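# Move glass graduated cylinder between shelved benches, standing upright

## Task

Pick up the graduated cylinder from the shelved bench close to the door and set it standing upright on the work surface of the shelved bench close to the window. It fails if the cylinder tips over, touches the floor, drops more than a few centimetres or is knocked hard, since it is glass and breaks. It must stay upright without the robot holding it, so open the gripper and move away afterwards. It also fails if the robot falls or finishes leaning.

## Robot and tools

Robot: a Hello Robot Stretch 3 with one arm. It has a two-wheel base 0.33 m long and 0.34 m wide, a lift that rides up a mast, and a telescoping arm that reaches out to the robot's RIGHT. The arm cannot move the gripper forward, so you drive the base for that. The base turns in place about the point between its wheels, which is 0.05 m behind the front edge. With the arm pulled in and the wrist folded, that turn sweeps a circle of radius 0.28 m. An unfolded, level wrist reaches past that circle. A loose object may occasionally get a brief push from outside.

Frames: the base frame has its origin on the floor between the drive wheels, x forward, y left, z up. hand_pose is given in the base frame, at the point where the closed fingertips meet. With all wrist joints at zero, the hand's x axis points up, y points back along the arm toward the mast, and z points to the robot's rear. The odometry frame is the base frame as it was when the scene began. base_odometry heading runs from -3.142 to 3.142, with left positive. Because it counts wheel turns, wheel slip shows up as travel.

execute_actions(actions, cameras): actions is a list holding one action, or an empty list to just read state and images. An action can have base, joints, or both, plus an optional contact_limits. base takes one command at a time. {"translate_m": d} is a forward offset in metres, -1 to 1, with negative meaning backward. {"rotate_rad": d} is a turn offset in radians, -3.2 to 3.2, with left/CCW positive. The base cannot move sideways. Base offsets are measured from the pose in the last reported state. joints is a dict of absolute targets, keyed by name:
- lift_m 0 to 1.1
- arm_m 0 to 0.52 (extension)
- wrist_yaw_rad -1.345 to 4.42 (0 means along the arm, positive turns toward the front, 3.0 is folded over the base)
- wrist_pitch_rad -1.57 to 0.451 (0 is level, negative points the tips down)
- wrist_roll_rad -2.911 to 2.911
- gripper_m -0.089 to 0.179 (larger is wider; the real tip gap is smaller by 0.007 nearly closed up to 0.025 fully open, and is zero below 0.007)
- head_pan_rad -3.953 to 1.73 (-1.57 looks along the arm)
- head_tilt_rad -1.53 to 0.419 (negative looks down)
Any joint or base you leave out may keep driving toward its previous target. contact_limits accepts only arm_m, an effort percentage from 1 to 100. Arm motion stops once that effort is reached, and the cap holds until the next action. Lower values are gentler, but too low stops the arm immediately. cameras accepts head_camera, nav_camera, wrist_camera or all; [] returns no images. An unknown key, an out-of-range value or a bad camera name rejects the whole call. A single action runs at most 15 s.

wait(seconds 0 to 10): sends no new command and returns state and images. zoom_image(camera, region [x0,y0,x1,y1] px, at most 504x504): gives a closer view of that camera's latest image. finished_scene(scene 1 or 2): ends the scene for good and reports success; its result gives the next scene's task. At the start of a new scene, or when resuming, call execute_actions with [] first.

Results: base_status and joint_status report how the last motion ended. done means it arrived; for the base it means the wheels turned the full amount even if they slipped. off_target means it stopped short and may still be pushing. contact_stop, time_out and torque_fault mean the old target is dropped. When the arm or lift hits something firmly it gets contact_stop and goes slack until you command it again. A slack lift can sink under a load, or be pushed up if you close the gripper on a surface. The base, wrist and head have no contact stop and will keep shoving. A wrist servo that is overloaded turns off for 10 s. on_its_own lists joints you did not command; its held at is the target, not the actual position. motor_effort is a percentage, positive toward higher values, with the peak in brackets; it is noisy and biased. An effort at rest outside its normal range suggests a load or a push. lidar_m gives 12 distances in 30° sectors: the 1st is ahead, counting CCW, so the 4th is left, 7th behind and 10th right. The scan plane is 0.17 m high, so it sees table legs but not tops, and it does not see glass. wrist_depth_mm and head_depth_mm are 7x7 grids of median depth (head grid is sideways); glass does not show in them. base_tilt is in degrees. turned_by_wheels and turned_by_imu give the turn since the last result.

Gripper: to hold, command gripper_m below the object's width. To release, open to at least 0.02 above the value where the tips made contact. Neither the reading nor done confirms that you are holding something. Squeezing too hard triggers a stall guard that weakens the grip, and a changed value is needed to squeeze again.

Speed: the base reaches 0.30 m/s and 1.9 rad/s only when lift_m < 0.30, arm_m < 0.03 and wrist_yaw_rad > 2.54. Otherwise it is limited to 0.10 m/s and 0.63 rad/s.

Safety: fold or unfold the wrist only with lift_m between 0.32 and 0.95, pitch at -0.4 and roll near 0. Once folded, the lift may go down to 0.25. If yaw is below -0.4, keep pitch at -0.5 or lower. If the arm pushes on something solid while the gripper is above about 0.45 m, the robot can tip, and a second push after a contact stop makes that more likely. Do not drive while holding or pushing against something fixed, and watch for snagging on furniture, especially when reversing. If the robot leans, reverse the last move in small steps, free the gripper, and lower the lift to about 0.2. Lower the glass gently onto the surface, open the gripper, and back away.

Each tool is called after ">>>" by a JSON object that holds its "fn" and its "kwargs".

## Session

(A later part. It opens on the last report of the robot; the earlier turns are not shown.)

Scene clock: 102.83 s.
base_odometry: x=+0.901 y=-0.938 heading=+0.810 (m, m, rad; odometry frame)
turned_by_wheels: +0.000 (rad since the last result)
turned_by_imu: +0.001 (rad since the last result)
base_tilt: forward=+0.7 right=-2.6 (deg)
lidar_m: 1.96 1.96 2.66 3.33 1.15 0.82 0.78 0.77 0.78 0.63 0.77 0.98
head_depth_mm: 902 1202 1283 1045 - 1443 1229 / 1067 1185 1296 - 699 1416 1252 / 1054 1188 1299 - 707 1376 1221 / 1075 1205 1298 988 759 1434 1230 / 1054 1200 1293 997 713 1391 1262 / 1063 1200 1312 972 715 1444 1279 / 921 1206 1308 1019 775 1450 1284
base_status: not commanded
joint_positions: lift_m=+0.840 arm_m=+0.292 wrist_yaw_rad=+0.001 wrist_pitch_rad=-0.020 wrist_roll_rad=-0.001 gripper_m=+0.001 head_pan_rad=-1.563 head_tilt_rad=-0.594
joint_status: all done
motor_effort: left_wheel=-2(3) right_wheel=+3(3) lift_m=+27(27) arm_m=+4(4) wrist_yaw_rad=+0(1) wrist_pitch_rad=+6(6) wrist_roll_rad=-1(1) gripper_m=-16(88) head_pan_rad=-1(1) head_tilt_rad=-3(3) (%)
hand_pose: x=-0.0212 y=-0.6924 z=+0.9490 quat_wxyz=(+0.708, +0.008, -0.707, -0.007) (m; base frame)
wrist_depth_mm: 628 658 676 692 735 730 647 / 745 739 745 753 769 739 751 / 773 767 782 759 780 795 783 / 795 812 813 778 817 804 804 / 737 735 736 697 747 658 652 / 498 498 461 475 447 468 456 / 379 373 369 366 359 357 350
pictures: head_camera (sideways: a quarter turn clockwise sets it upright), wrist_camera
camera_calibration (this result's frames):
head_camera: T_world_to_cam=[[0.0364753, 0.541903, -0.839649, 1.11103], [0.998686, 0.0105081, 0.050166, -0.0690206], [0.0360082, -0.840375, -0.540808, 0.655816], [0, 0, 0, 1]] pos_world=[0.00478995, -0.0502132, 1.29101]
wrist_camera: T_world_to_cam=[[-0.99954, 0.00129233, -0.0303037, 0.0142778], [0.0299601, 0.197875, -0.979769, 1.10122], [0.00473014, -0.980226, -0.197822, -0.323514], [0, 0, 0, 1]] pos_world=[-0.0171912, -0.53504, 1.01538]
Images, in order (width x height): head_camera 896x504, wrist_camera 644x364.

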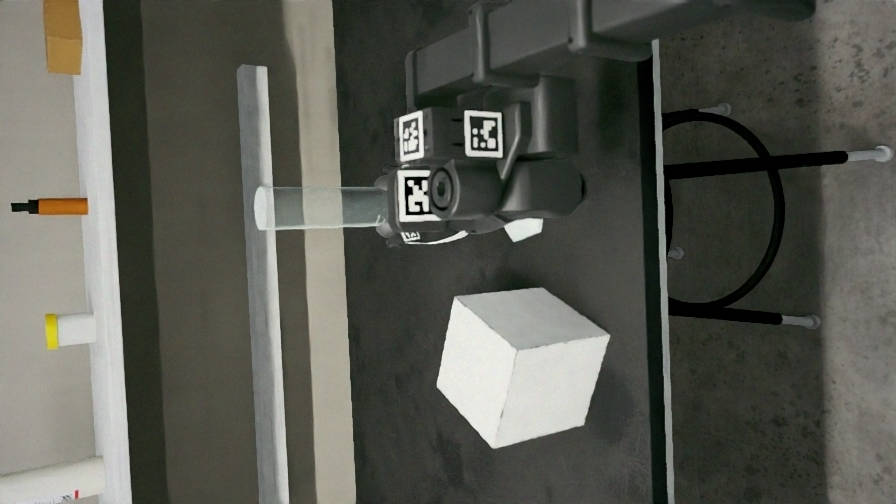

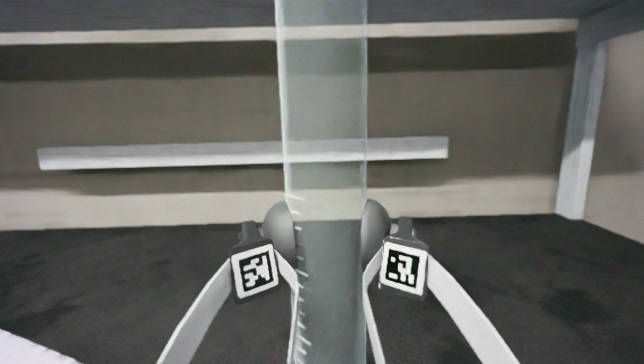

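>>> {"fn": "execute_actions", "kwargs": {"actions": [{"joints": {"gripper_m": -0.03}}], "cameras": ["wrist_camera"]}}

>>> {"fn": "execute_actions", "kwargs": {"actions": [{"joints": {"lift_m": 0.87}}], "cameras": ["head_camera", "wrist_camera"]}}

Scene clock: 107.23 s.
base_odometry: x=+0.901 y=-0.938 heading=+0.810 (m, m, rad; odometry frame)
turned_by_wheels: +0.000 (rad since the last result)
turned_by_imu: +0.001 (rad since the last result)
base_tilt: forward=+0.7 right=-2.7 (deg)
lidar_m: 1.95 1.96 2.66 3.33 1.14 0.82 0.79 0.78 0.78 0.63 0.77 0.99
head_depth_mm: 905 1201 1292 1043 - 1430 1234 / 1064 1194 1299 - 700 1414 1247 / 1051 1191 1290 - 707 1371 1228 / 1082 1203 1294 987 758 1430 1232 / 1053 1200 1300 994 715 1391 1269 / 1068 1203 1318 970 711 1448 1276 / 917 1201 1320 1024 776 1456 1283
base_status: not commanded
joint_positions: lift_m=+0.840 arm_m=+0.292 wrist_yaw_rad=+0.001 wrist_pitch_rad=-0.020 wrist_roll_rad=-0.001 gripper_m=-0.029 head_pan_rad=-1.563 head_tilt_rad=-0.594
joint_status: all done
motor_effort: left_wheel=-2(2) right_wheel=+3(3) lift_m=+26(26) arm_m=+4(4) wrist_yaw_rad=+0(1) wrist_pitch_rad=+6(6) wrist_roll_rad=-1(0) gripper_m=-27(99) head_pan_rad=-2(2) head_tilt_rad=-3(3) (%)
hand_pose: x=-0.0212 y=-0.6924 z=+0.9490 quat_wxyz=(+0.708, +0.008, -0.707, -0.007) (m; base frame)
wrist_depth_mm: 634 648 660 721 732 741 656 / 744 769 745 740 760 769 764 / 747 763 771 762 778 783 799 / 797 821 799 803 830 787 834 / 732 724 736 683 716 651 650 / 503 489 460 478 439 460 461 / 376 378 367 363 359 360 352
pictures: wrist_camera
camera_calibration (this result's frames):
wrist_camera: T_world_to_cam=[[-0.99954, 0.00129253, -0.0303022, 0.0142765], [0.0299587, 0.197875, -0.979769, 1.10122], [0.00472966, -0.980226, -0.197822, -0.323515], [0, 0, 0, 1]] pos_world=[-0.0171912, -0.53504, 1.01538]
Images, in order (width x height): wrist_camera 644x364.

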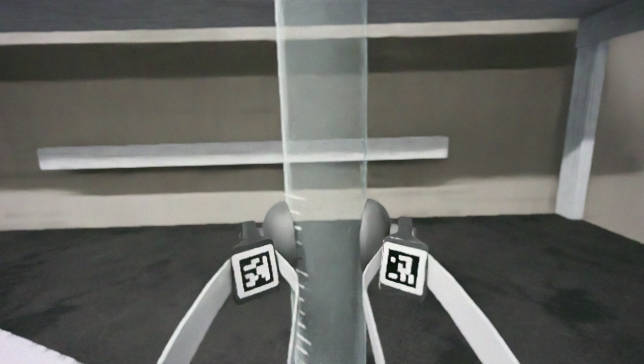

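Scene clock: 108.30 s.
base_odometry: x=+0.901 y=-0.938 heading=+0.810 (m, m, rad; odometry frame)
turned_by_wheels: +0.000 (rad since the last result)
turned_by_imu: +0.000 (rad since the last result)
base_tilt: forward=+0.7 right=-2.5 (deg)
lidar_m: 1.95 1.97 2.66 3.34 1.14 0.82 0.79 0.78 0.78 0.63 0.77 0.98
head_depth_mm: 901 1201 1293 - 706 1437 1234 / 1068 1188 1295 - 722 1398 1238 / 1051 1191 1318 - 725 1379 1221 / 1080 1204 1299 989 755 1431 1243 / 1051 1199 1294 997 717 1393 1264 / 1065 1201 1310 975 713 1440 1276 / 920 1197 1320 1026 775 1448 1286
base_status: not commanded
joint_positions: lift_m=+0.870 arm_m=+0.292 wrist_yaw_rad=+0.001 wrist_pitch_rad=-0.035 wrist_roll_rad=-0.001 gripper_m=-0.023 head_pan_rad=-1.563 head_tilt_rad=-0.594
joint_status: all done
on_its_own: gripper_m is held at -0.023, not at your -0.030, by its stall guard, which is still easing
motor_effort: left_wheel=-2(3) right_wheel=+3(3) lift_m=+28(27) arm_m=+4(4) wrist_yaw_rad=+1(0) wrist_pitch_rad=+10(11) wrist_roll_rad=+0(1) gripper_m=-6(29) head_pan_rad=-1(2) head_tilt_rad=-3(3) (%)
hand_pose: x=-0.0212 y=-0.6919 z=+0.9752 quat_wxyz=(+0.708, +0.013, -0.706, -0.012) (m; base frame)
wrist_depth_mm: 582 596 602 623 643 662 612 / 740 735 753 745 752 765 761 / 777 773 758 761 772 777 787 / 795 789 809 808 817 808 811 / 824 775 771 715 781 721 763 / 541 534 493 506 477 508 505 / 413 406 402 399 393 387 388
pictures: head_camera (sideways: a quarter turn clockwise sets it upright), wrist_camera
camera_calibration (this result's frames):
head_camera: T_world_to_cam=[[0.0364754, 0.541903, -0.839649, 1.11103], [0.998686, 0.010508, 0.050166, -0.0690206], [0.0360081, -0.840375, -0.540808, 0.655816], [0, 0, 0, 1]] pos_world=[0.00478994, -0.0502132, 1.29101]
wrist_camera: T_world_to_cam=[[-0.99954, 0.00174115, -0.0302641, 0.015341], [0.0299438, 0.212288, -0.976748, 1.1338], [0.00472403, -0.977206, -0.212242, -0.301737], [0, 0, 0, 1]] pos_world=[-0.0171908, -0.535578, 1.04386]
Images, in order (width x height): head_camera 896x504, wrist_camera 644x364.

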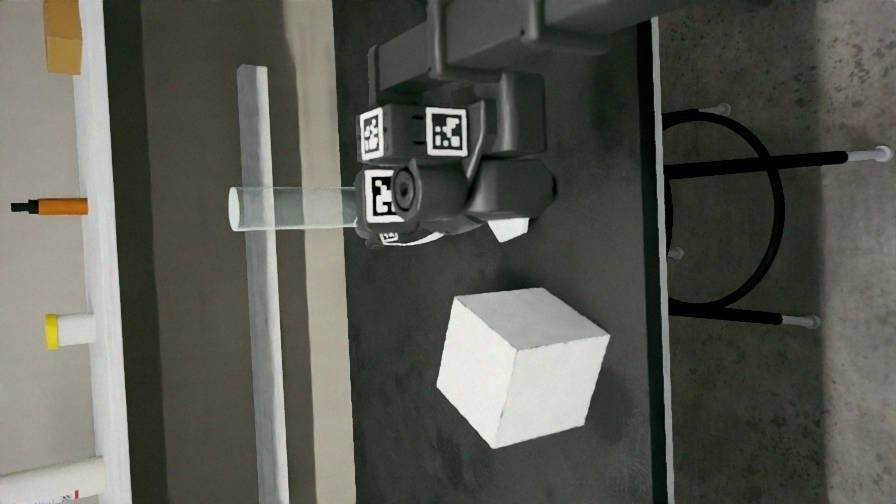

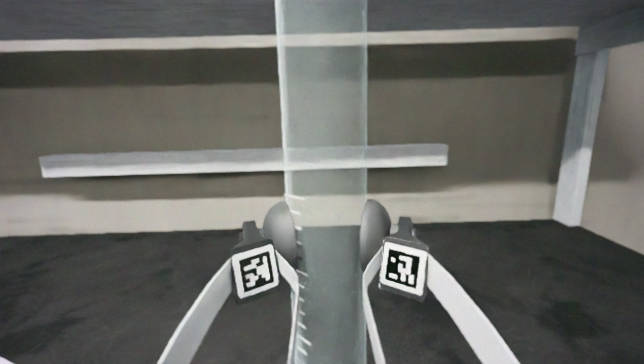

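>>> {"fn": "execute_actions", "kwargs": {"actions": [{"joints": {"gripper_m": -0.004}}], "cameras": ["wrist_camera"]}}

Scene clock: 110.00 s.
base_odometry: x=+0.901 y=-0.938 heading=+0.810 (m, m, rad; odometry frame)
turned_by_wheels: +0.000 (rad since the last result)
turned_by_imu: +0.000 (rad since the last result)
base_tilt: forward=+0.7 right=-2.6 (deg)
lidar_m: 1.96 1.96 2.65 3.33 1.14 0.82 0.79 0.77 0.78 0.63 0.77 0.99
head_depth_mm: 899 1199 1291 - 708 1437 1229 / 1065 1188 1301 - 724 1410 1246 / 1052 1180 1311 - 727 1376 1226 / 1083 1202 1287 986 759 1423 1231 / 1055 1206 1294 999 716 1395 1264 / 1061 1201 1299 972 715 1440 1277 / 919 1200 1314 1023 777 1452 1281
base_status: not commanded
joint_positions: lift_m=+0.870 arm_m=+0.292 wrist_yaw_rad=+0.001 wrist_pitch_rad=-0.035 wrist_roll_rad=-0.001 gripper_m=-0.003 head_pan_rad=-1.563 head_tilt_rad=-0.594
joint_status: all done
motor_effort: left_wheel=-2(2) right_wheel=+3(3) lift_m=+28(27) arm_m=+4(4) wrist_yaw_rad=+0(1) wrist_pitch_rad=+11(10) wrist_roll_rad=-1(1) gripper_m=-17(41) head_pan_rad=-2(2) head_tilt_rad=-3(3) (%)
hand_pose: x=-0.0212 y=-0.6919 z=+0.9752 quat_wxyz=(+0.708, +0.013, -0.706, -0.012) (m; base frame)
wrist_depth_mm: 571 590 606 628 639 663 611 / 744 731 752 751 760 764 762 / 776 770 783 791 782 791 800 / 800 796 814 815 810 820 828 / 805 768 794 747 770 694 759 / 540 541 494 517 483 514 495 / 415 406 400 396 393 385 386
pictures: wrist_camera
camera_calibration (this result's frames):
wrist_camera: T_world_to_cam=[[-0.99954, 0.00174124, -0.0302641, 0.0153411], [0.0299438, 0.212288, -0.976748, 1.1338], [0.00472395, -0.977206, -0.212242, -0.301737], [0, 0, 0, 1]] pos_world=[-0.0171908, -0.535578, 1.04386]
Images, in order (width x height): wrist_camera 644x364.

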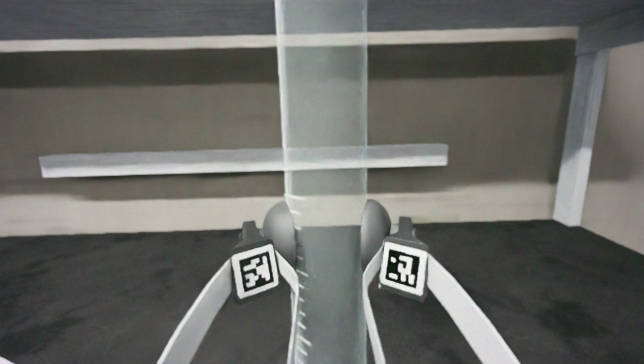

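>>> {"fn": "execute_actions", "kwargs": {"actions": [{"base": {"rotate_rad": -1.59}, "joints": {"arm_m": 0.0, "lift_m": 1.04, "head_pan_rad": -3.14, "head_tilt_rad": -0.35}}]}}

Scene clock: 138.33 s.
base_odometry: x=+0.901 y=-0.938 heading=-0.780 (m, m, rad; odometry frame)
turned_by_wheels: -1.590 (rad since the last result)
turned_by_imu: -1.586 (rad since the last result)
base_tilt: forward=+0.7 right=-2.6 (deg)
lidar_m: 0.63 0.77 0.99 2.06 1.95 2.59 2.68 1.18 0.83 0.79 0.80 0.78
head_depth_mm: 3044 3167 3338 - - - - / 3053 3271 3355 - - - - / 3032 3198 3170 - - - - / 3014 3150 3388 3530 - - - / 3015 3236 3431 3610 - - - / 3026 3211 3447 3537 - - - / 2992 3205 3447 3581 - - -
base_status: done
joint_positions: lift_m=+1.040 arm_m=+0.000 wrist_yaw_rad=+0.000 wrist_pitch_rad=-0.036 wrist_roll_rad=-0.001 gripper_m=-0.003 head_pan_rad=-3.133 head_tilt_rad=-0.359
joint_status: all done
motor_effort: left_wheel=+1(7) right_wheel=-3(10) lift_m=+27(28) arm_m=-4(2) wrist_yaw_rad=+0(0) wrist_pitch_rad=+11(11) wrist_roll_rad=-1(0) gripper_m=-17(18) head_pan_rad=-2(33) head_tilt_rad=+3(21) (%)
hand_pose: x=-0.0215 y=-0.4005 z=+1.1450 quat_wxyz=(+0.708, +0.013, -0.706, -0.013) (m; base frame)
wrist_depth_mm: - - 766 791 788 805 831 / - - - - - - - / - - - - - - - / - - - - - - - / - - 977 - - 828 751 / - - 608 592 629 610 643 / - - 619 647 647 663 664
pictures: head_camera (sideways: a quarter turn clockwise sets it upright), nav_camera (sideways: a quarter turn counterclockwise sets it upright), wrist_camera
camera_calibration (this result's frames):
head_camera: T_world_to_cam=[[0.332042, -0.0377881, -0.942507, 1.24341], [0.0230068, -0.998576, 0.0481413, -0.0604481], [-0.942984, -0.037669, -0.3307, 0.388384], [0, 0, 0, 1]] pos_world=[-0.0452332, 0.00125413, 1.30327]
nav_camera: T_world_to_cam=[[-0.356272, -0.00998635, 0.934329, -1.17468], [-0.0545863, 0.998458, -0.0101427, 0.0675222], [-0.932787, -0.0546151, -0.356267, 0.423534], [0, 0, 0, 1]] pos_world=[-0.0197511, -0.0560174, 1.24911]
wrist_camera: T_world_to_cam=[[-0.999538, 0.00284837, -0.0302601, 0.0201351], [0.0301723, 0.212999, -0.976586, 1.23791], [0.00366371, -0.977048, -0.212987, 0.0200157], [0, 0, 0, 1]] pos_world=[-0.017298, -0.244174, 1.21379]
Images, in order (width x height): head_camera 896x504, nav_camera 672x504, wrist_camera 644x364.

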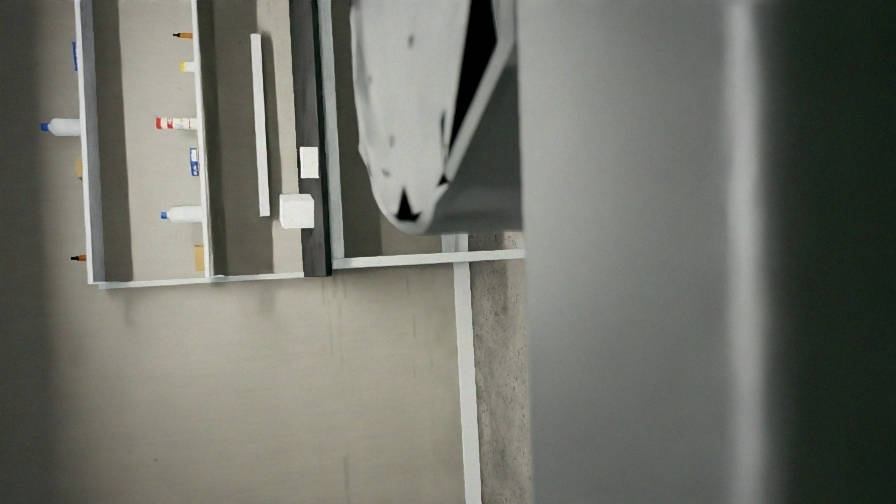

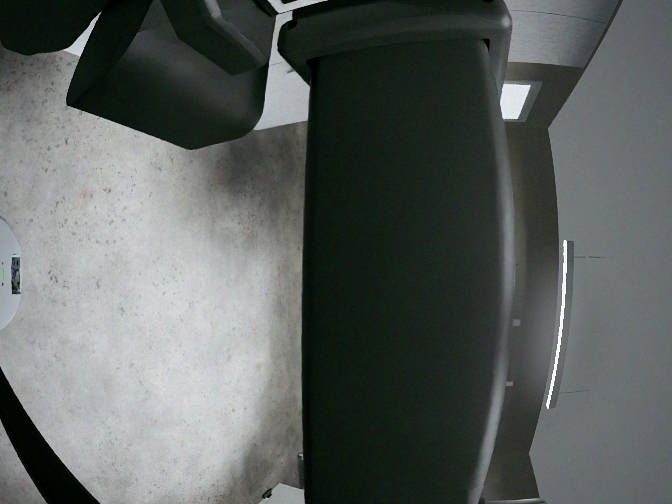

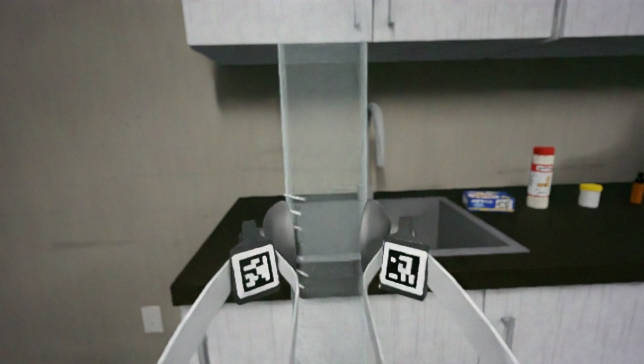

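>>> {"fn": "execute_actions", "kwargs": {"actions": [{"base": {"rotate_rad": -0.26}, "joints": {"head_pan_rad": -2.9, "head_tilt_rad": -0.2}}], "cameras": []}}

>>> {"fn": "execute_actions", "kwargs": {"actions": [{"base": {"translate_m": -1.0}}]}}

Scene clock: 147.13 s.
base_odometry: x=+0.901 y=-0.938 heading=-1.040 (m, m, rad; odometry frame)
turned_by_wheels: -0.260 (rad since the last result)
turned_by_imu: -0.259 (rad since the last result)
base_tilt: forward=+0.6 right=-2.6 (deg)
lidar_m: 0.63 0.77 0.98 0.99 2.01 2.13 3.33 1.74 0.94 0.79 0.79 0.78
head_depth_mm: 2649 3310 3385 3559 3413 - - / 2619 3284 3403 3583 3452 2666 - / 2767 3289 3485 3567 3493 - - / 2717 3246 3411 3480 3490 - - / 2716 3280 3343 3488 3549 - - / 2848 3236 3307 3502 3565 - - / 2811 3261 3315 3486 3534 - -
base_status: done
joint_positions: lift_m=+1.040 arm_m=+0.000 wrist_yaw_rad=+0.000 wrist_pitch_rad=-0.036 wrist_roll_rad=-0.001 gripper_m=-0.003 head_pan_rad=-2.907 head_tilt_rad=-0.211
joint_status: all done
motor_effort: left_wheel=+2(6) right_wheel=-3(7) lift_m=+27(27) arm_m=-4(4) wrist_yaw_rad=+0(0) wrist_pitch_rad=+11(11) wrist_roll_rad=-1(0) gripper_m=-18(17) head_pan_rad=+3(18) head_tilt_rad=+5(17) (%)
hand_pose: x=-0.0215 y=-0.4005 z=+1.1450 quat_wxyz=(+0.708, +0.013, -0.706, -0.013) (m; base frame)
wrist_depth_mm: 693 715 778 837 932 994 - / 961 - - - - - - / 976 - - - - - - / 971 - - - - - - / - 812 - - 862 835 912 / - 572 609 643 728 823 961 / 524 558 627 693 781 935 -
pictures: none
No camera images: the call's "cameras" was empty. Leave "cameras" out to get every camera's image.

Scene clock: 158.07 s.
base_odometry: x=+0.395 y=-0.076 heading=-1.039 (m, m, rad; odometry frame)
turned_by_wheels: +0.000 (rad since the last result)
turned_by_imu: +0.004 (rad since the last result)
base_tilt: forward=+0.6 right=-2.6 (deg)
lidar_m: 1.73 1.58 2.42 1.59 1.59 1.81 2.06 1.74 2.04 1.10 1.10 1.24
head_depth_mm: 2297 2395 2478 2279 2653 - - / 2295 2360 2420 2393 2654 2649 - / 2311 2371 2453 2116 2635 - - / 2276 2328 2433 2063 2627 - - / 2281 2354 2418 1940 2601 - - / 2226 2330 2441 2480 2567 - - / 2249 2332 2408 2480 2587 - -
base_status: done
joint_positions: lift_m=+1.040 arm_m=+0.000 wrist_yaw_rad=+0.000 wrist_pitch_rad=-0.036 wrist_roll_rad=-0.001 gripper_m=-0.003 head_pan_rad=-2.907 head_tilt_rad=-0.211
joint_status: not commanded
motor_effort: left_wheel=+2(3) right_wheel=-2(7) lift_m=+27(28) arm_m=-4(3) wrist_yaw_rad=+0(1) wrist_pitch_rad=+11(11) wrist_roll_rad=+0(1) gripper_m=-18(17) head_pan_rad=+4(3) head_tilt_rad=+5(5) (%)
hand_pose: x=-0.0215 y=-0.4005 z=+1.1450 quat_wxyz=(+0.708, +0.013, -0.706, -0.013) (m; base frame)
wrist_depth_mm: 945 967 - - - - - / - - - - - - - / - - - - - - - / - - - - - - - / 851 845 894 991 - - - / 782 844 915 - - - - / 809 871 988 - - - -
pictures: head_camera (sideways: a quarter turn clockwise sets it upright), nav_camera (sideways: a quarter turn counterclockwise sets it upright), wrist_camera
camera_calibration (this result's frames):
head_camera: T_world_to_cam=[[0.193165, 0.00434337, -0.981157, 1.29476], [0.252788, -0.966452, 0.0454894, -0.0584064], [-0.948043, -0.256812, -0.187783, 0.202404], [0, 0, 0, 1]] pos_world=[-0.043451, -0.010091, 1.31103]
nav_camera: T_world_to_cam=[[-0.206994, -0.0565481, 0.976707, -1.23094], [-0.277745, 0.960649, -0.00324411, 0.0599036], [-0.938089, -0.271947, -0.214554, 0.239127], [0, 0, 0, 1]] pos_world=[-0.013837, -0.062124, 1.25377]
wrist_camera: T_world_to_cam=[[-0.999538, 0.00284826, -0.03026, 0.0201349], [0.0301721, 0.213, -0.976586, 1.23791], [0.00366379, -0.977048, -0.212987, 0.0200176], [0, 0, 0, 1]] pos_world=[-0.017298, -0.244173, 1.21379]
Images, in order (width x height): head_camera 896x504, nav_camera 672x504, wrist_camera 644x364.

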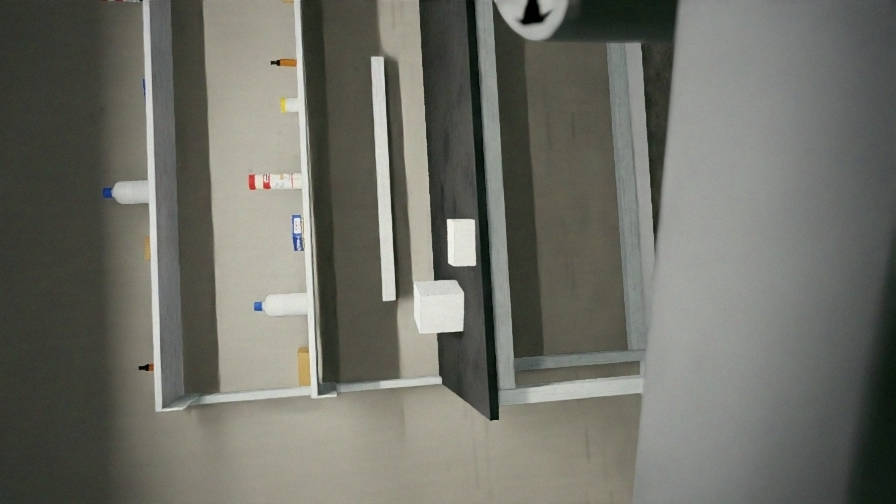

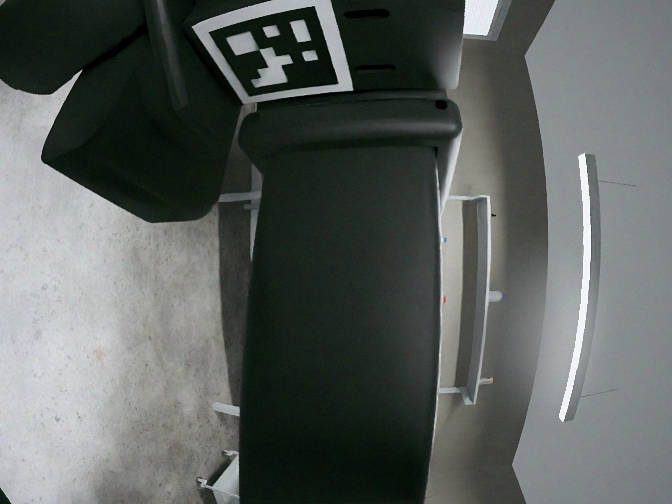

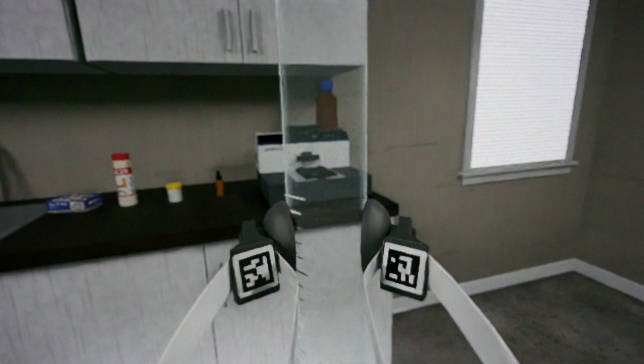

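>>> {"fn": "execute_actions", "kwargs": {"actions": [{"base": {"translate_m": -1.0}, "joints": {"arm_m": 0.2, "head_tilt_rad": -0.35}}]}}

Scene clock: 170.77 s.
base_odometry: x=-0.112 y=+0.786 heading=-1.039 (m, m, rad; odometry frame)
turned_by_wheels: +0.000 (rad since the last result)
turned_by_imu: +0.006 (rad since the last result)
base_tilt: forward=+0.6 right=-2.6 (deg)
lidar_m: 2.65 2.46 1.53 1.30 1.30 1.11 1.42 1.42 0.97 2.02 1.45 1.58
head_depth_mm: 1354 1421 1509 1238 - - - / 1338 1403 1504 1203 - - - / 1341 1393 1482 1221 - - - / 1321 1392 1484 1243 - - - / 1323 1372 1464 1259 - - - / 1317 1373 1466 1288 - - - / 1315 1362 1452 1077 - - -
base_status: done
joint_positions: lift_m=+1.040 arm_m=+0.200 wrist_yaw_rad=+0.000 wrist_pitch_rad=-0.036 wrist_roll_rad=-0.001 gripper_m=-0.003 head_pan_rad=-2.907 head_tilt_rad=-0.346
joint_status: all done
motor_effort: left_wheel=+1(1) right_wheel=-2(8) lift_m=+27(27) arm_m=+4(4) wrist_yaw_rad=+0(1) wrist_pitch_rad=+11(11) wrist_roll_rad=+0(1) gripper_m=-18(19) head_pan_rad=+3(3) head_tilt_rad=-3(15) (%)
hand_pose: x=-0.0215 y=-0.5999 z=+1.1450 quat_wxyz=(+0.708, +0.013, -0.706, -0.013) (m; base frame)
wrist_depth_mm: - - - - - - - / - - - - - - - / - - - - - - - / - - - - - - - / 933 - - - - - - / 899 - - - - - - / 940 - - - - - -
pictures: head_camera (sideways: a quarter turn clockwise sets it upright), nav_camera (sideways: a quarter turn counterclockwise sets it upright), wrist_camera
camera_calibration (this result's frames):
head_camera: T_world_to_cam=[[0.319654, 0.0345883, -0.946903, 1.24922], [0.24675, -0.967892, 0.0479426, -0.0615551], [-0.914842, -0.248974, -0.317925, 0.371587], [0, 0, 0, 1]] pos_world=[-0.0441867, -0.0102718, 1.30398]
nav_camera: T_world_to_cam=[[-0.332671, -0.0866016, 0.939058, -1.18099], [-0.276999, 0.960823, -0.00952074, 0.0680694], [-0.901444, -0.263285, -0.343626, 0.406892], [0, 0, 0, 1]] pos_world=[-0.00723638, -0.06055, 1.24949]
wrist_camera: T_world_to_cam=[[-0.999538, 0.00284838, -0.0302595, 0.0207025], [0.0301717, 0.213, -0.976586, 1.28039], [0.00366358, -0.977048, -0.212987, -0.174844], [0, 0, 0, 1]] pos_world=[-0.017298, -0.443612, 1.21379]
Images, in order (width x height): head_camera 896x504, nav_camera 672x504, wrist_camera 644x364.

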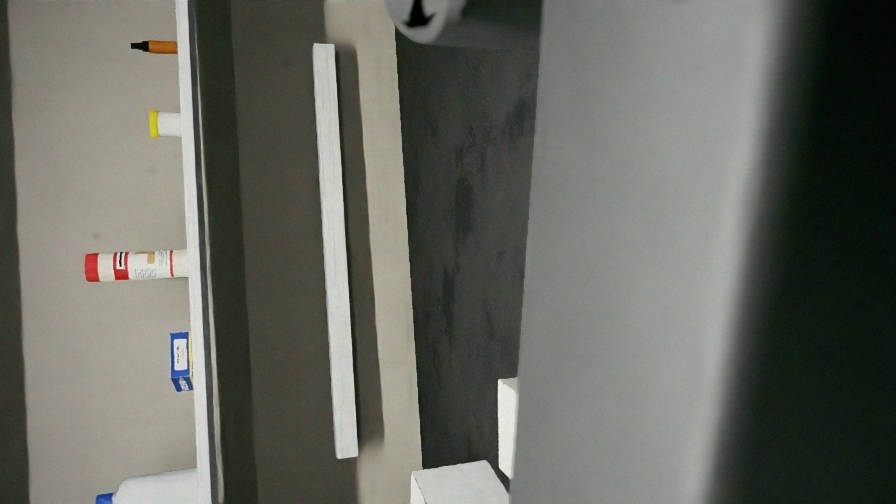

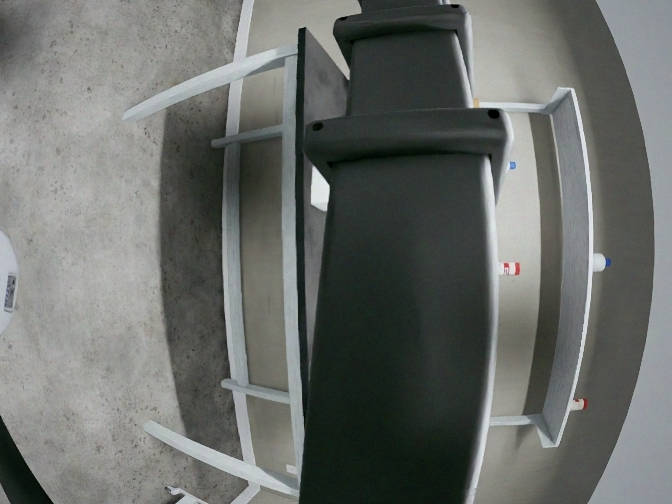

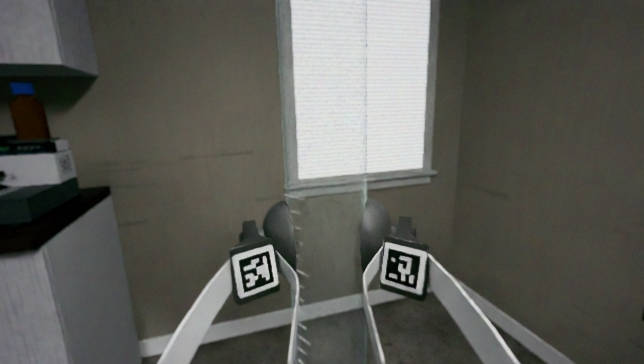

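>>> {"fn": "execute_actions", "kwargs": {"actions": [{"base": {"rotate_rad": -1.31}, "joints": {"head_pan_rad": -1.45, "head_tilt_rad": -0.5}}]}}

Scene clock: 177.23 s.
base_odometry: x=-0.112 y=+0.786 heading=-2.349 (m, m, rad; odometry frame)
turned_by_wheels: -1.310 (rad since the last result)
turned_by_imu: -1.307 (rad since the last result)
base_tilt: forward=+0.7 right=-2.6 (deg)
lidar_m: 1.69 1.45 1.89 2.63 1.94 1.41 1.30 1.29 1.10 1.42 0.97 2.07
head_depth_mm: 1265 1347 - 805 1786 1602 1315 / 1263 1369 - - 1824 1614 1325 / 1260 1379 1373 848 1829 1633 1330 / 1263 1390 1388 861 1857 1629 1346 / 1300 1398 1416 835 1873 1646 1350 / 1266 1431 1104 855 1836 1658 1354 / 1312 1436 1157 886 1918 1677 1350
base_status: done
joint_positions: lift_m=+1.040 arm_m=+0.200 wrist_yaw_rad=+0.000 wrist_pitch_rad=-0.036 wrist_roll_rad=-0.001 gripper_m=-0.003 head_pan_rad=-1.457 head_tilt_rad=-0.494
joint_status: all done
motor_effort: left_wheel=+1(5) right_wheel=-2(9) lift_m=+27(27) arm_m=+4(4) wrist_yaw_rad=+0(1) wrist_pitch_rad=+11(11) wrist_roll_rad=-1(1) gripper_m=-18(18) head_pan_rad=+3(34) head_tilt_rad=-3(15) (%)
hand_pose: x=-0.0215 y=-0.5999 z=+1.1450 quat_wxyz=(+0.708, +0.013, -0.706, -0.013) (m; base frame)
wrist_depth_mm: 966 - - - - - - / 959 - - - - - - / - - - - - - - / - - - - - - - / 570 671 843 786 834 740 744 / 571 455 533 558 513 531 501 / 399 386 426 416 420 416 414
pictures: head_camera (sideways: a quarter turn clockwise sets it upright), nav_camera (sideways: a quarter turn counterclockwise sets it upright), wrist_camera
camera_calibration (this result's frames):
head_camera: T_world_to_cam=[[-0.0112906, 0.456855, -0.889469, 1.17629], [0.991394, 0.12114, 0.0496362, -0.0682929], [0.130427, -0.881254, -0.454291, 0.54267], [0, 0, 0, 1]] pos_world=[0.0102076, -0.0508927, 1.2962]
nav_camera: T_world_to_cam=[[0.0611944, -0.474625, 0.878058, -1.1038], [-0.987415, -0.157315, -0.016219, 0.0811209], [0.14583, -0.866016, -0.478279, 0.575727], [0, 0, 0, 1]] pos_world=[0.0636888, -0.0125435, 1.24588]
wrist_camera: T_world_to_cam=[[-0.999538, 0.00285826, -0.0302586, 0.0207049], [0.0301729, 0.212999, -0.976586, 1.28039], [0.00365374, -0.977048, -0.212987, -0.17487], [0, 0, 0, 1]] pos_world=[-0.0172989, -0.443639, 1.21379]
Images, in order (width x height): head_camera 896x504, nav_camera 672x504, wrist_camera 644x364.

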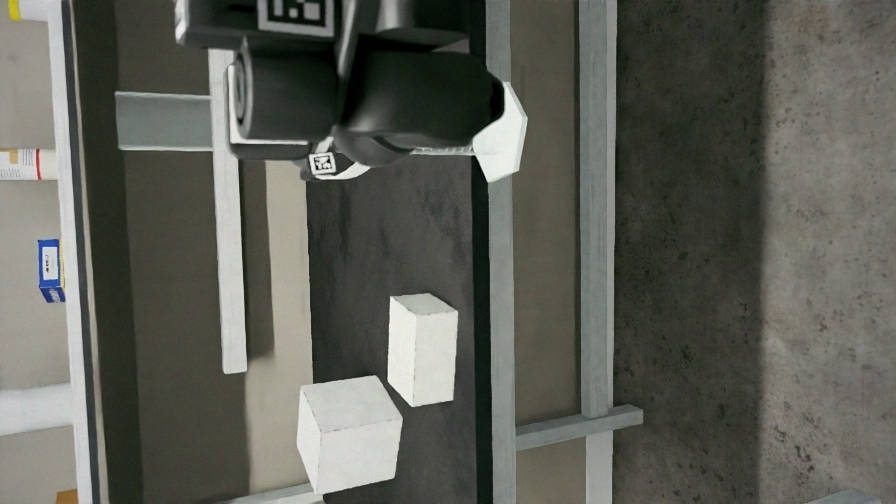

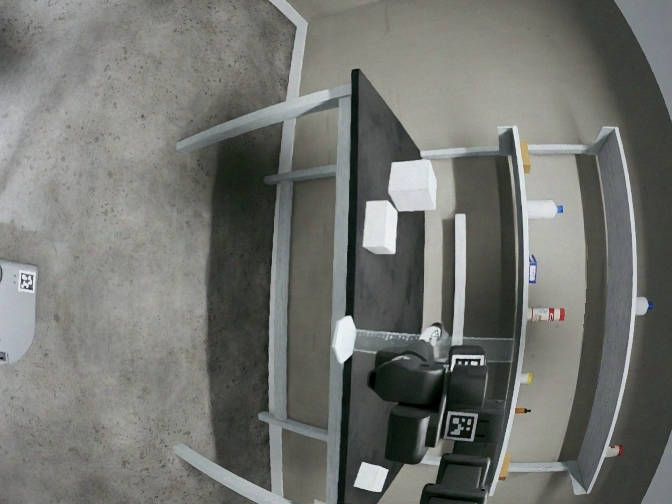

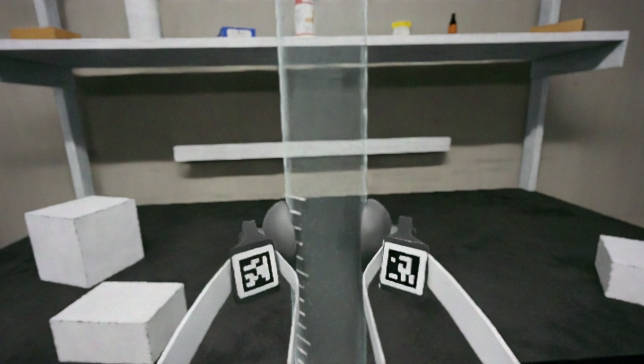

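>>> {"fn": "execute_actions", "kwargs": {"actions": [{"joints": {"arm_m": 0.51, "head_tilt_rad": -0.4}, "contact_limits": {"arm_m": 20}}]}}

Scene clock: 185.07 s.
base_odometry: x=-0.112 y=+0.786 heading=-2.349 (m, m, rad; odometry frame)
turned_by_wheels: +0.000 (rad since the last result)
turned_by_imu: +0.001 (rad since the last result)
base_tilt: forward=+0.6 right=-2.6 (deg)
lidar_m: 1.69 1.45 1.89 2.62 1.94 1.41 1.30 1.29 1.10 1.42 0.97 2.07
head_depth_mm: 1273 1361 1464 998 1728 1707 1403 / 1292 1366 - 952 1732 1693 1408 / 1173 1395 1474 967 1750 1687 1423 / 1306 1407 1463 1042 1779 1718 1433 / 1321 1413 1492 905 1800 1735 1432 / 1302 1424 1521 1001 1718 1755 1441 / 1332 1442 1518 1022 1687 1813 1463
base_status: not commanded
joint_positions: lift_m=+1.040 arm_m=+0.510 wrist_yaw_rad=+0.000 wrist_pitch_rad=-0.036 wrist_roll_rad=-0.001 gripper_m=-0.003 head_pan_rad=-1.457 head_tilt_rad=-0.409
joint_status: all done
motor_effort: left_wheel=+2(1) right_wheel=-2(2) lift_m=+27(27) arm_m=+4(1) wrist_yaw_rad=+0(0) wrist_pitch_rad=+11(11) wrist_roll_rad=-1(1) gripper_m=-17(18) head_pan_rad=+4(4) head_tilt_rad=+3(13) (%)
contact_limits: arm_m 20 (drawing in: default 28, maximum 46; extending or still: default 39, maximum 63)
hand_pose: x=-0.0215 y=-0.9099 z=+1.1450 quat_wxyz=(+0.708, +0.013, -0.706, -0.013) (m; base frame)
wrist_depth_mm: 515 525 544 551 575 594 622 / 740 726 764 761 800 785 807 / 761 777 776 806 798 808 827 / 780 809 814 837 842 842 880 / 806 821 820 791 813 723 721 / 577 571 531 553 510 527 525 / 435 437 431 423 414 415 405
pictures: head_camera (sideways: a quarter turn clockwise sets it upright), nav_camera (sideways: a quarter turn counterclockwise sets it upright), wrist_camera
camera_calibration (this result's frames):
head_camera: T_world_to_cam=[[-0.00251162, 0.379982, -0.92499, 1.22259], [0.990915, 0.125325, 0.0487925, -0.0671971], [0.134465, -0.916465, -0.376845, 0.441865], [0, 0, 0, 1]] pos_world=[0.0102419, -0.0511853, 1.30067]
nav_camera: T_world_to_cam=[[0.0525164, -0.398632, 0.915606, -1.15273], [-0.987274, -0.158543, -0.0123985, 0.0761477], [0.150105, -0.903303, -0.401885, 0.476293], [0, 0, 0, 1]] pos_world=[0.064222, -0.0172068, 1.24781]
wrist_camera: T_world_to_cam=[[-0.999538, 0.00285862, -0.0302584, 0.0215908], [0.0301727, 0.213, -0.976586, 1.34642], [0.00365333, -0.977048, -0.212987, -0.477726], [0, 0, 0, 1]] pos_world=[-0.0172989, -0.753609, 1.21379]
Images, in order (width x height): head_camera 896x504, nav_camera 672x504, wrist_camera 644x364.

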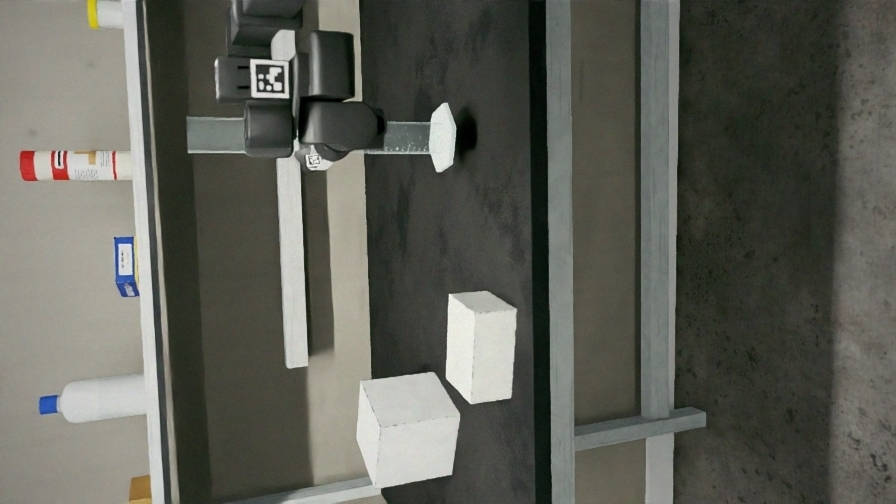

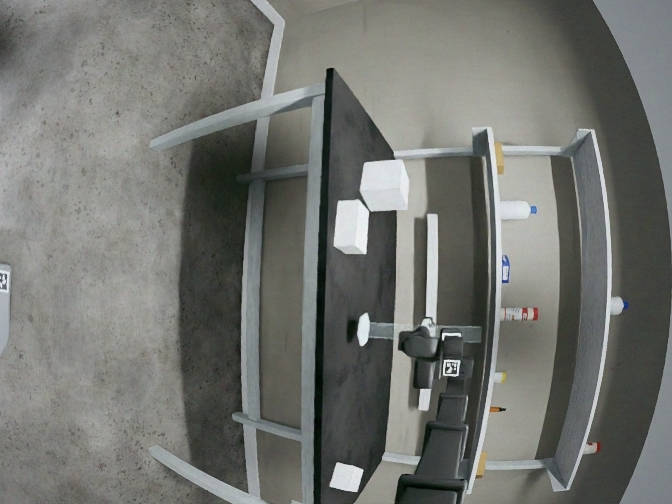

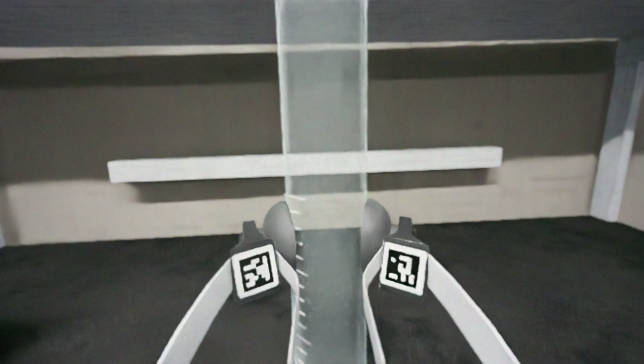

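>>> {"fn": "execute_actions", "kwargs": {"actions": [{"joints": {"lift_m": 1.003}}], "cameras": ["head_camera", "wrist_camera"]}}

Scene clock: 188.37 s.
base_odometry: x=-0.112 y=+0.786 heading=-2.349 (m, m, rad; odometry frame)
turned_by_wheels: +0.000 (rad since the last result)
turned_by_imu: +0.000 (rad since the last result)
base_tilt: forward=+0.7 right=-2.6 (deg)
lidar_m: 1.69 1.45 1.89 2.63 1.94 1.42 1.30 1.29 1.10 1.42 0.97 2.08
head_depth_mm: 1272 1375 1416 990 1718 1678 1408 / 1295 1378 - 942 1715 1681 1411 / 1185 1393 1446 1021 1748 1729 1422 / 1302 1396 1461 1041 1774 1713 1427 / 1326 1409 1475 904 1780 1731 1429 / 1308 1429 1517 1009 1713 1737 1445 / 1342 1438 1510 1021 1691 1814 1451
base_status: not commanded
joint_positions: lift_m=+1.003 arm_m=+0.510 wrist_yaw_rad=+0.000 wrist_pitch_rad=-0.036 wrist_roll_rad=-0.001 gripper_m=-0.003 head_pan_rad=-1.457 head_tilt_rad=-0.409
joint_status: all done
motor_effort: left_wheel=+1(1) right_wheel=-2(2) lift_m=+17(25) arm_m=+4(4) wrist_yaw_rad=+0(1) wrist_pitch_rad=+11(11) wrist_roll_rad=+0(0) gripper_m=-18(17) head_pan_rad=+3(4) head_tilt_rad=+3(3) (%)
hand_pose: x=-0.0215 y=-0.9099 z=+1.1086 quat_wxyz=(+0.708, +0.013, -0.706, -0.013) (m; base frame)
wrist_depth_mm: 648 673 675 712 755 765 740 / 738 745 762 766 771 811 795 / 762 762 761 800 821 811 811 / 794 800 802 841 839 852 853 / 727 710 734 685 713 644 629 / 505 499 458 483 441 472 456 / 383 378 370 369 368 362 360
pictures: head_camera (sideways: a quarter turn clockwise sets it upright), wrist_camera
camera_calibration (this result's frames):
head_camera: T_world_to_cam=[[-0.0025116, 0.379982, -0.92499, 1.22259], [0.990915, 0.125325, 0.0487925, -0.0671971], [0.134465, -0.916465, -0.376845, 0.441865], [0, 0, 0, 1]] pos_world=[0.0102419, -0.0511853, 1.30067]
wrist_camera: T_world_to_cam=[[-0.999538, 0.00286764, -0.0302575, 0.0204966], [0.0301728, 0.213279, -0.976525, 1.31105], [0.00365298, -0.976987, -0.213267, -0.485104], [0, 0, 0, 1]] pos_world=[-0.0172989, -0.75362, 1.17744]
Images, in order (width x height): head_camera 896x504, wrist_camera 644x364.

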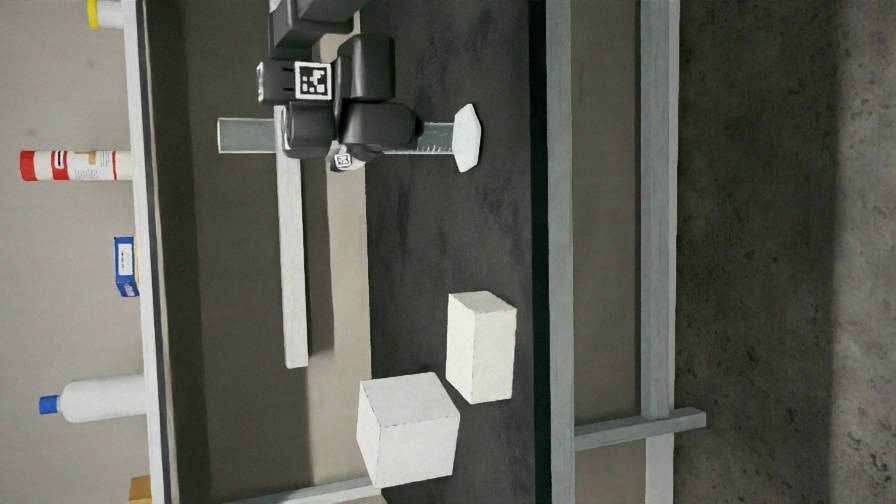

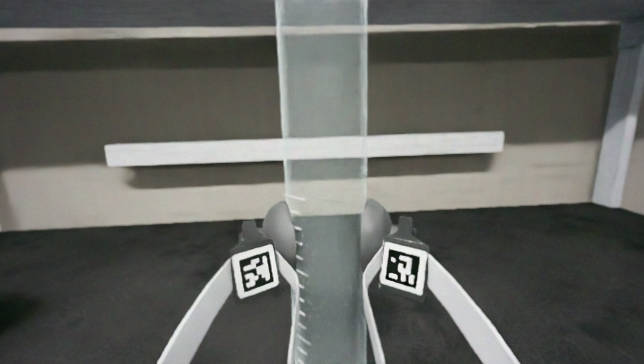

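>>> {"fn": "execute_actions", "kwargs": {"actions": [{"joints": {"lift_m": 0.993}}], "cameras": ["head_camera", "wrist_camera"]}}

Scene clock: 190.97 s.
base_odometry: x=-0.112 y=+0.786 heading=-2.349 (m, m, rad; odometry frame)
turned_by_wheels: +0.000 (rad since the last result)
turned_by_imu: +0.000 (rad since the last result)
base_tilt: forward=+0.6 right=-2.5 (deg)
lidar_m: 1.69 1.45 1.89 2.63 1.93 1.42 1.30 1.29 1.11 1.42 0.97 2.07
head_depth_mm: 1269 1374 1436 995 1703 1686 1397 / 1294 1384 - 945 1729 1700 1408 / 1176 1398 1446 1026 1740 1703 1416 / 1304 1402 1466 1037 1766 1721 1429 / 1329 1419 1492 903 1787 1749 1439 / 1304 1424 1516 1007 1719 1754 1434 / 1343 1438 1510 1031 1686 1830 1454
base_status: not commanded
joint_positions: lift_m=+0.993 arm_m=+0.510 wrist_yaw_rad=+0.000 wrist_pitch_rad=-0.024 wrist_roll_rad=-0.001 gripper_m=-0.003 head_pan_rad=-1.457 head_tilt_rad=-0.409
joint_status: all done
motor_effort: left_wheel=+1(1) right_wheel=-2(2) lift_m=+15(15) arm_m=+4(4) wrist_yaw_rad=+0(1) wrist_pitch_rad=+7(11) wrist_roll_rad=+0(1) gripper_m=-18(18) head_pan_rad=+3(4) head_tilt_rad=+4(3) (%)
hand_pose: x=-0.0215 y=-0.9103 z=+1.1019 quat_wxyz=(+0.708, +0.009, -0.707, -0.009) (m; base frame)
wrist_depth_mm: 644 653 675 696 733 746 745 / 741 761 764 770 790 803 784 / 764 771 777 771 803 809 833 / 799 819 806 806 840 853 891 / 744 730 732 675 714 656 647 / 497 488 460 472 443 458 450 / 376 374 369 363 357 358 353
pictures: head_camera (sideways: a quarter turn clockwise sets it upright), wrist_camera
camera_calibration (this result's frames):
head_camera: T_world_to_cam=[[-0.00250824, 0.379953, -0.925002, 1.2226], [0.990915, 0.125327, 0.0487921, -0.0671966], [0.134466, -0.916476, -0.376815, 0.441827], [0, 0, 0, 1]] pos_world=[0.0102419, -0.0511854, 1.30067]
wrist_camera: T_world_to_cam=[[-0.999538, 0.00249173, -0.0302911, 0.0199882], [0.0301732, 0.201109, -0.979104, 1.29631], [0.00365215, -0.979566, -0.201091, -0.502696], [0, 0, 0, 1]] pos_world=[-0.0172991, -0.753174, 1.16874]
Images, in order (width x height): head_camera 896x504, wrist_camera 644x364.

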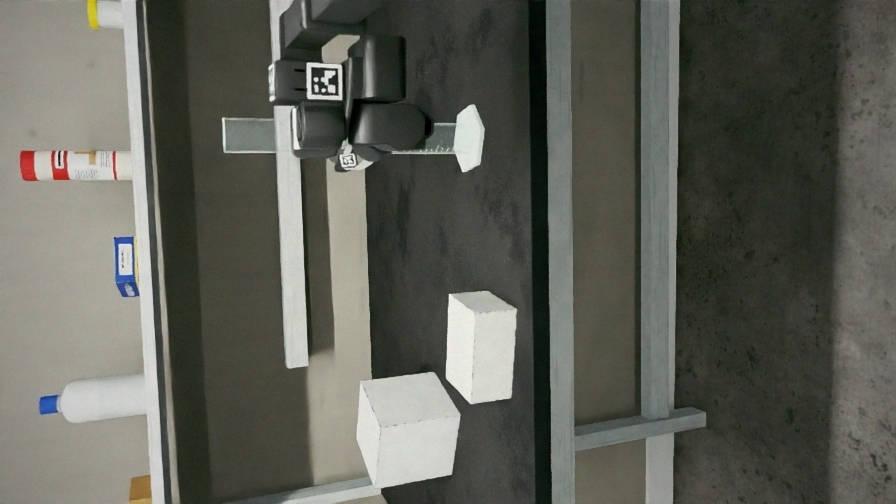

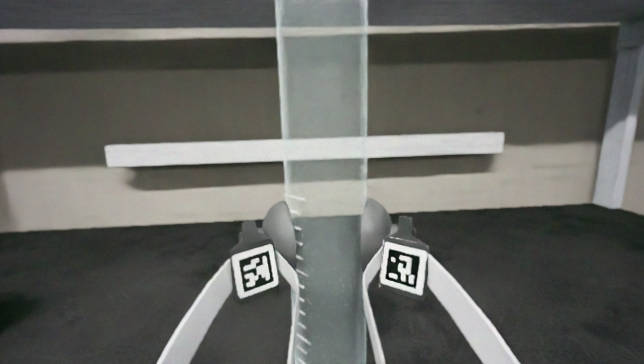

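The table now carries the load (pitch effort dropped). Releasing.

>>> {"fn": "execute_actions", "kwargs": {"actions": [{"joints": {"gripper_m": 0.12}}], "cameras": ["head_camera", "wrist_camera"]}}

Scene clock: 193.73 s.
base_odometry: x=-0.112 y=+0.786 heading=-2.349 (m, m, rad; odometry frame)
turned_by_wheels: +0.000 (rad since the last result)
turned_by_imu: +0.000 (rad since the last result)
base_tilt: forward=+0.7 right=-2.6 (deg)
lidar_m: 1.69 1.45 1.89 2.63 1.93 1.41 1.30 1.29 1.11 1.42 0.97 2.07
head_depth_mm: 1271 1365 1427 990 1707 1672 1404 / 1295 1376 - 943 1727 1704 1415 / 1181 1392 1455 1023 1762 1700 1423 / 1305 1398 1456 1041 1769 1721 1432 / 1318 1409 1489 903 1791 1742 1442 / 1303 1418 1515 1008 1732 1749 1448 / 1340 1440 1500 1022 1689 1805 1458
base_status: not commanded
joint_positions: lift_m=+0.993 arm_m=+0.510 wrist_yaw_rad=+0.000 wrist_pitch_rad=-0.022 wrist_roll_rad=-0.001 gripper_m=+0.120 head_pan_rad=-1.457 head_tilt_rad=-0.409
joint_status: all done
motor_effort: left_wheel=+1(1) right_wheel=-2(2) lift_m=+15(15) arm_m=+4(4) wrist_yaw_rad=+0(0) wrist_pitch_rad=+6(7) wrist_roll_rad=-1(0) gripper_m=+1(82) head_pan_rad=+3(4) head_tilt_rad=+4(3) (%)
hand_pose: x=-0.0215 y=-0.9104 z=+1.1024 quat_wxyz=(+0.708, +0.008, -0.707, -0.008) (m; base frame)
wrist_depth_mm: 643 654 682 696 703 758 737 / 739 736 749 772 795 784 802 / 759 765 772 783 787 809 825 / 772 799 816 832 836 862 859 / 737 720 697 698 675 699 657 / 497 516 471 476 475 442 454 / 386 376 368 362 363 354 353
pictures: head_camera (sideways: a quarter turn clockwise sets it upright), wrist_camera
camera_calibration (this result's frames):
head_camera: T_world_to_cam=[[-0.00250829, 0.379953, -0.925002, 1.2226], [0.990915, 0.125327, 0.0487921, -0.0671966], [0.134466, -0.916476, -0.376815, 0.441827], [0, 0, 0, 1]] pos_world=[0.0102419, -0.0511854, 1.30067]
wrist_camera: T_world_to_cam=[[-0.999538, 0.00242842, -0.0302949, 0.0199511], [0.030172, 0.199013, -0.979532, 1.29543], [0.00365036, -0.979994, -0.198994, -0.505353], [0, 0, 0, 1]] pos_world=[-0.0172991, -0.753099, 1.16895]
Images, in order (width x height): head_camera 896x504, wrist_camera 644x364.

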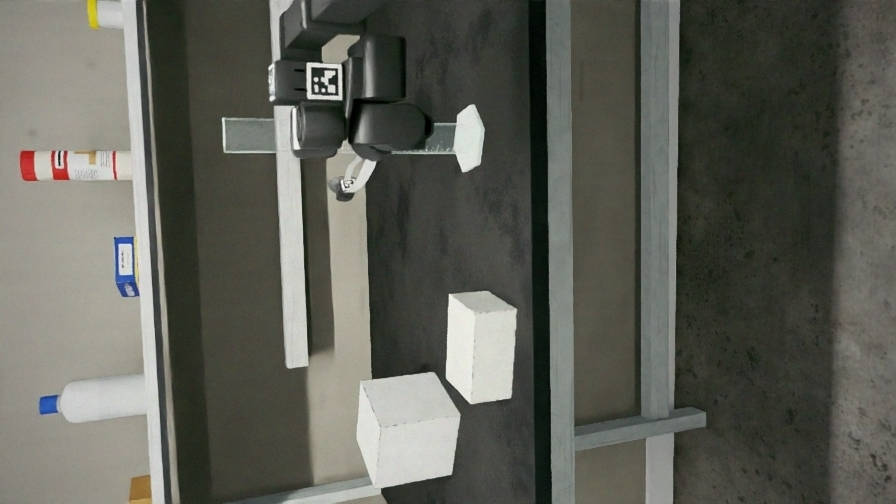

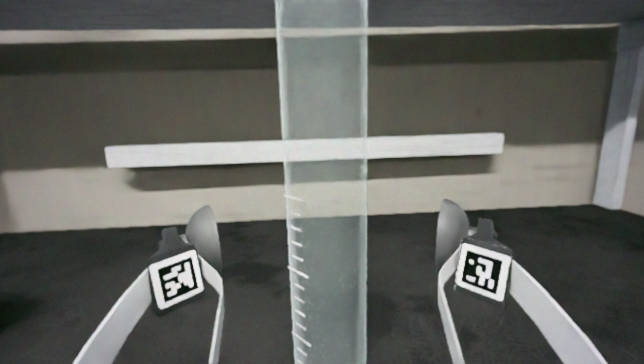

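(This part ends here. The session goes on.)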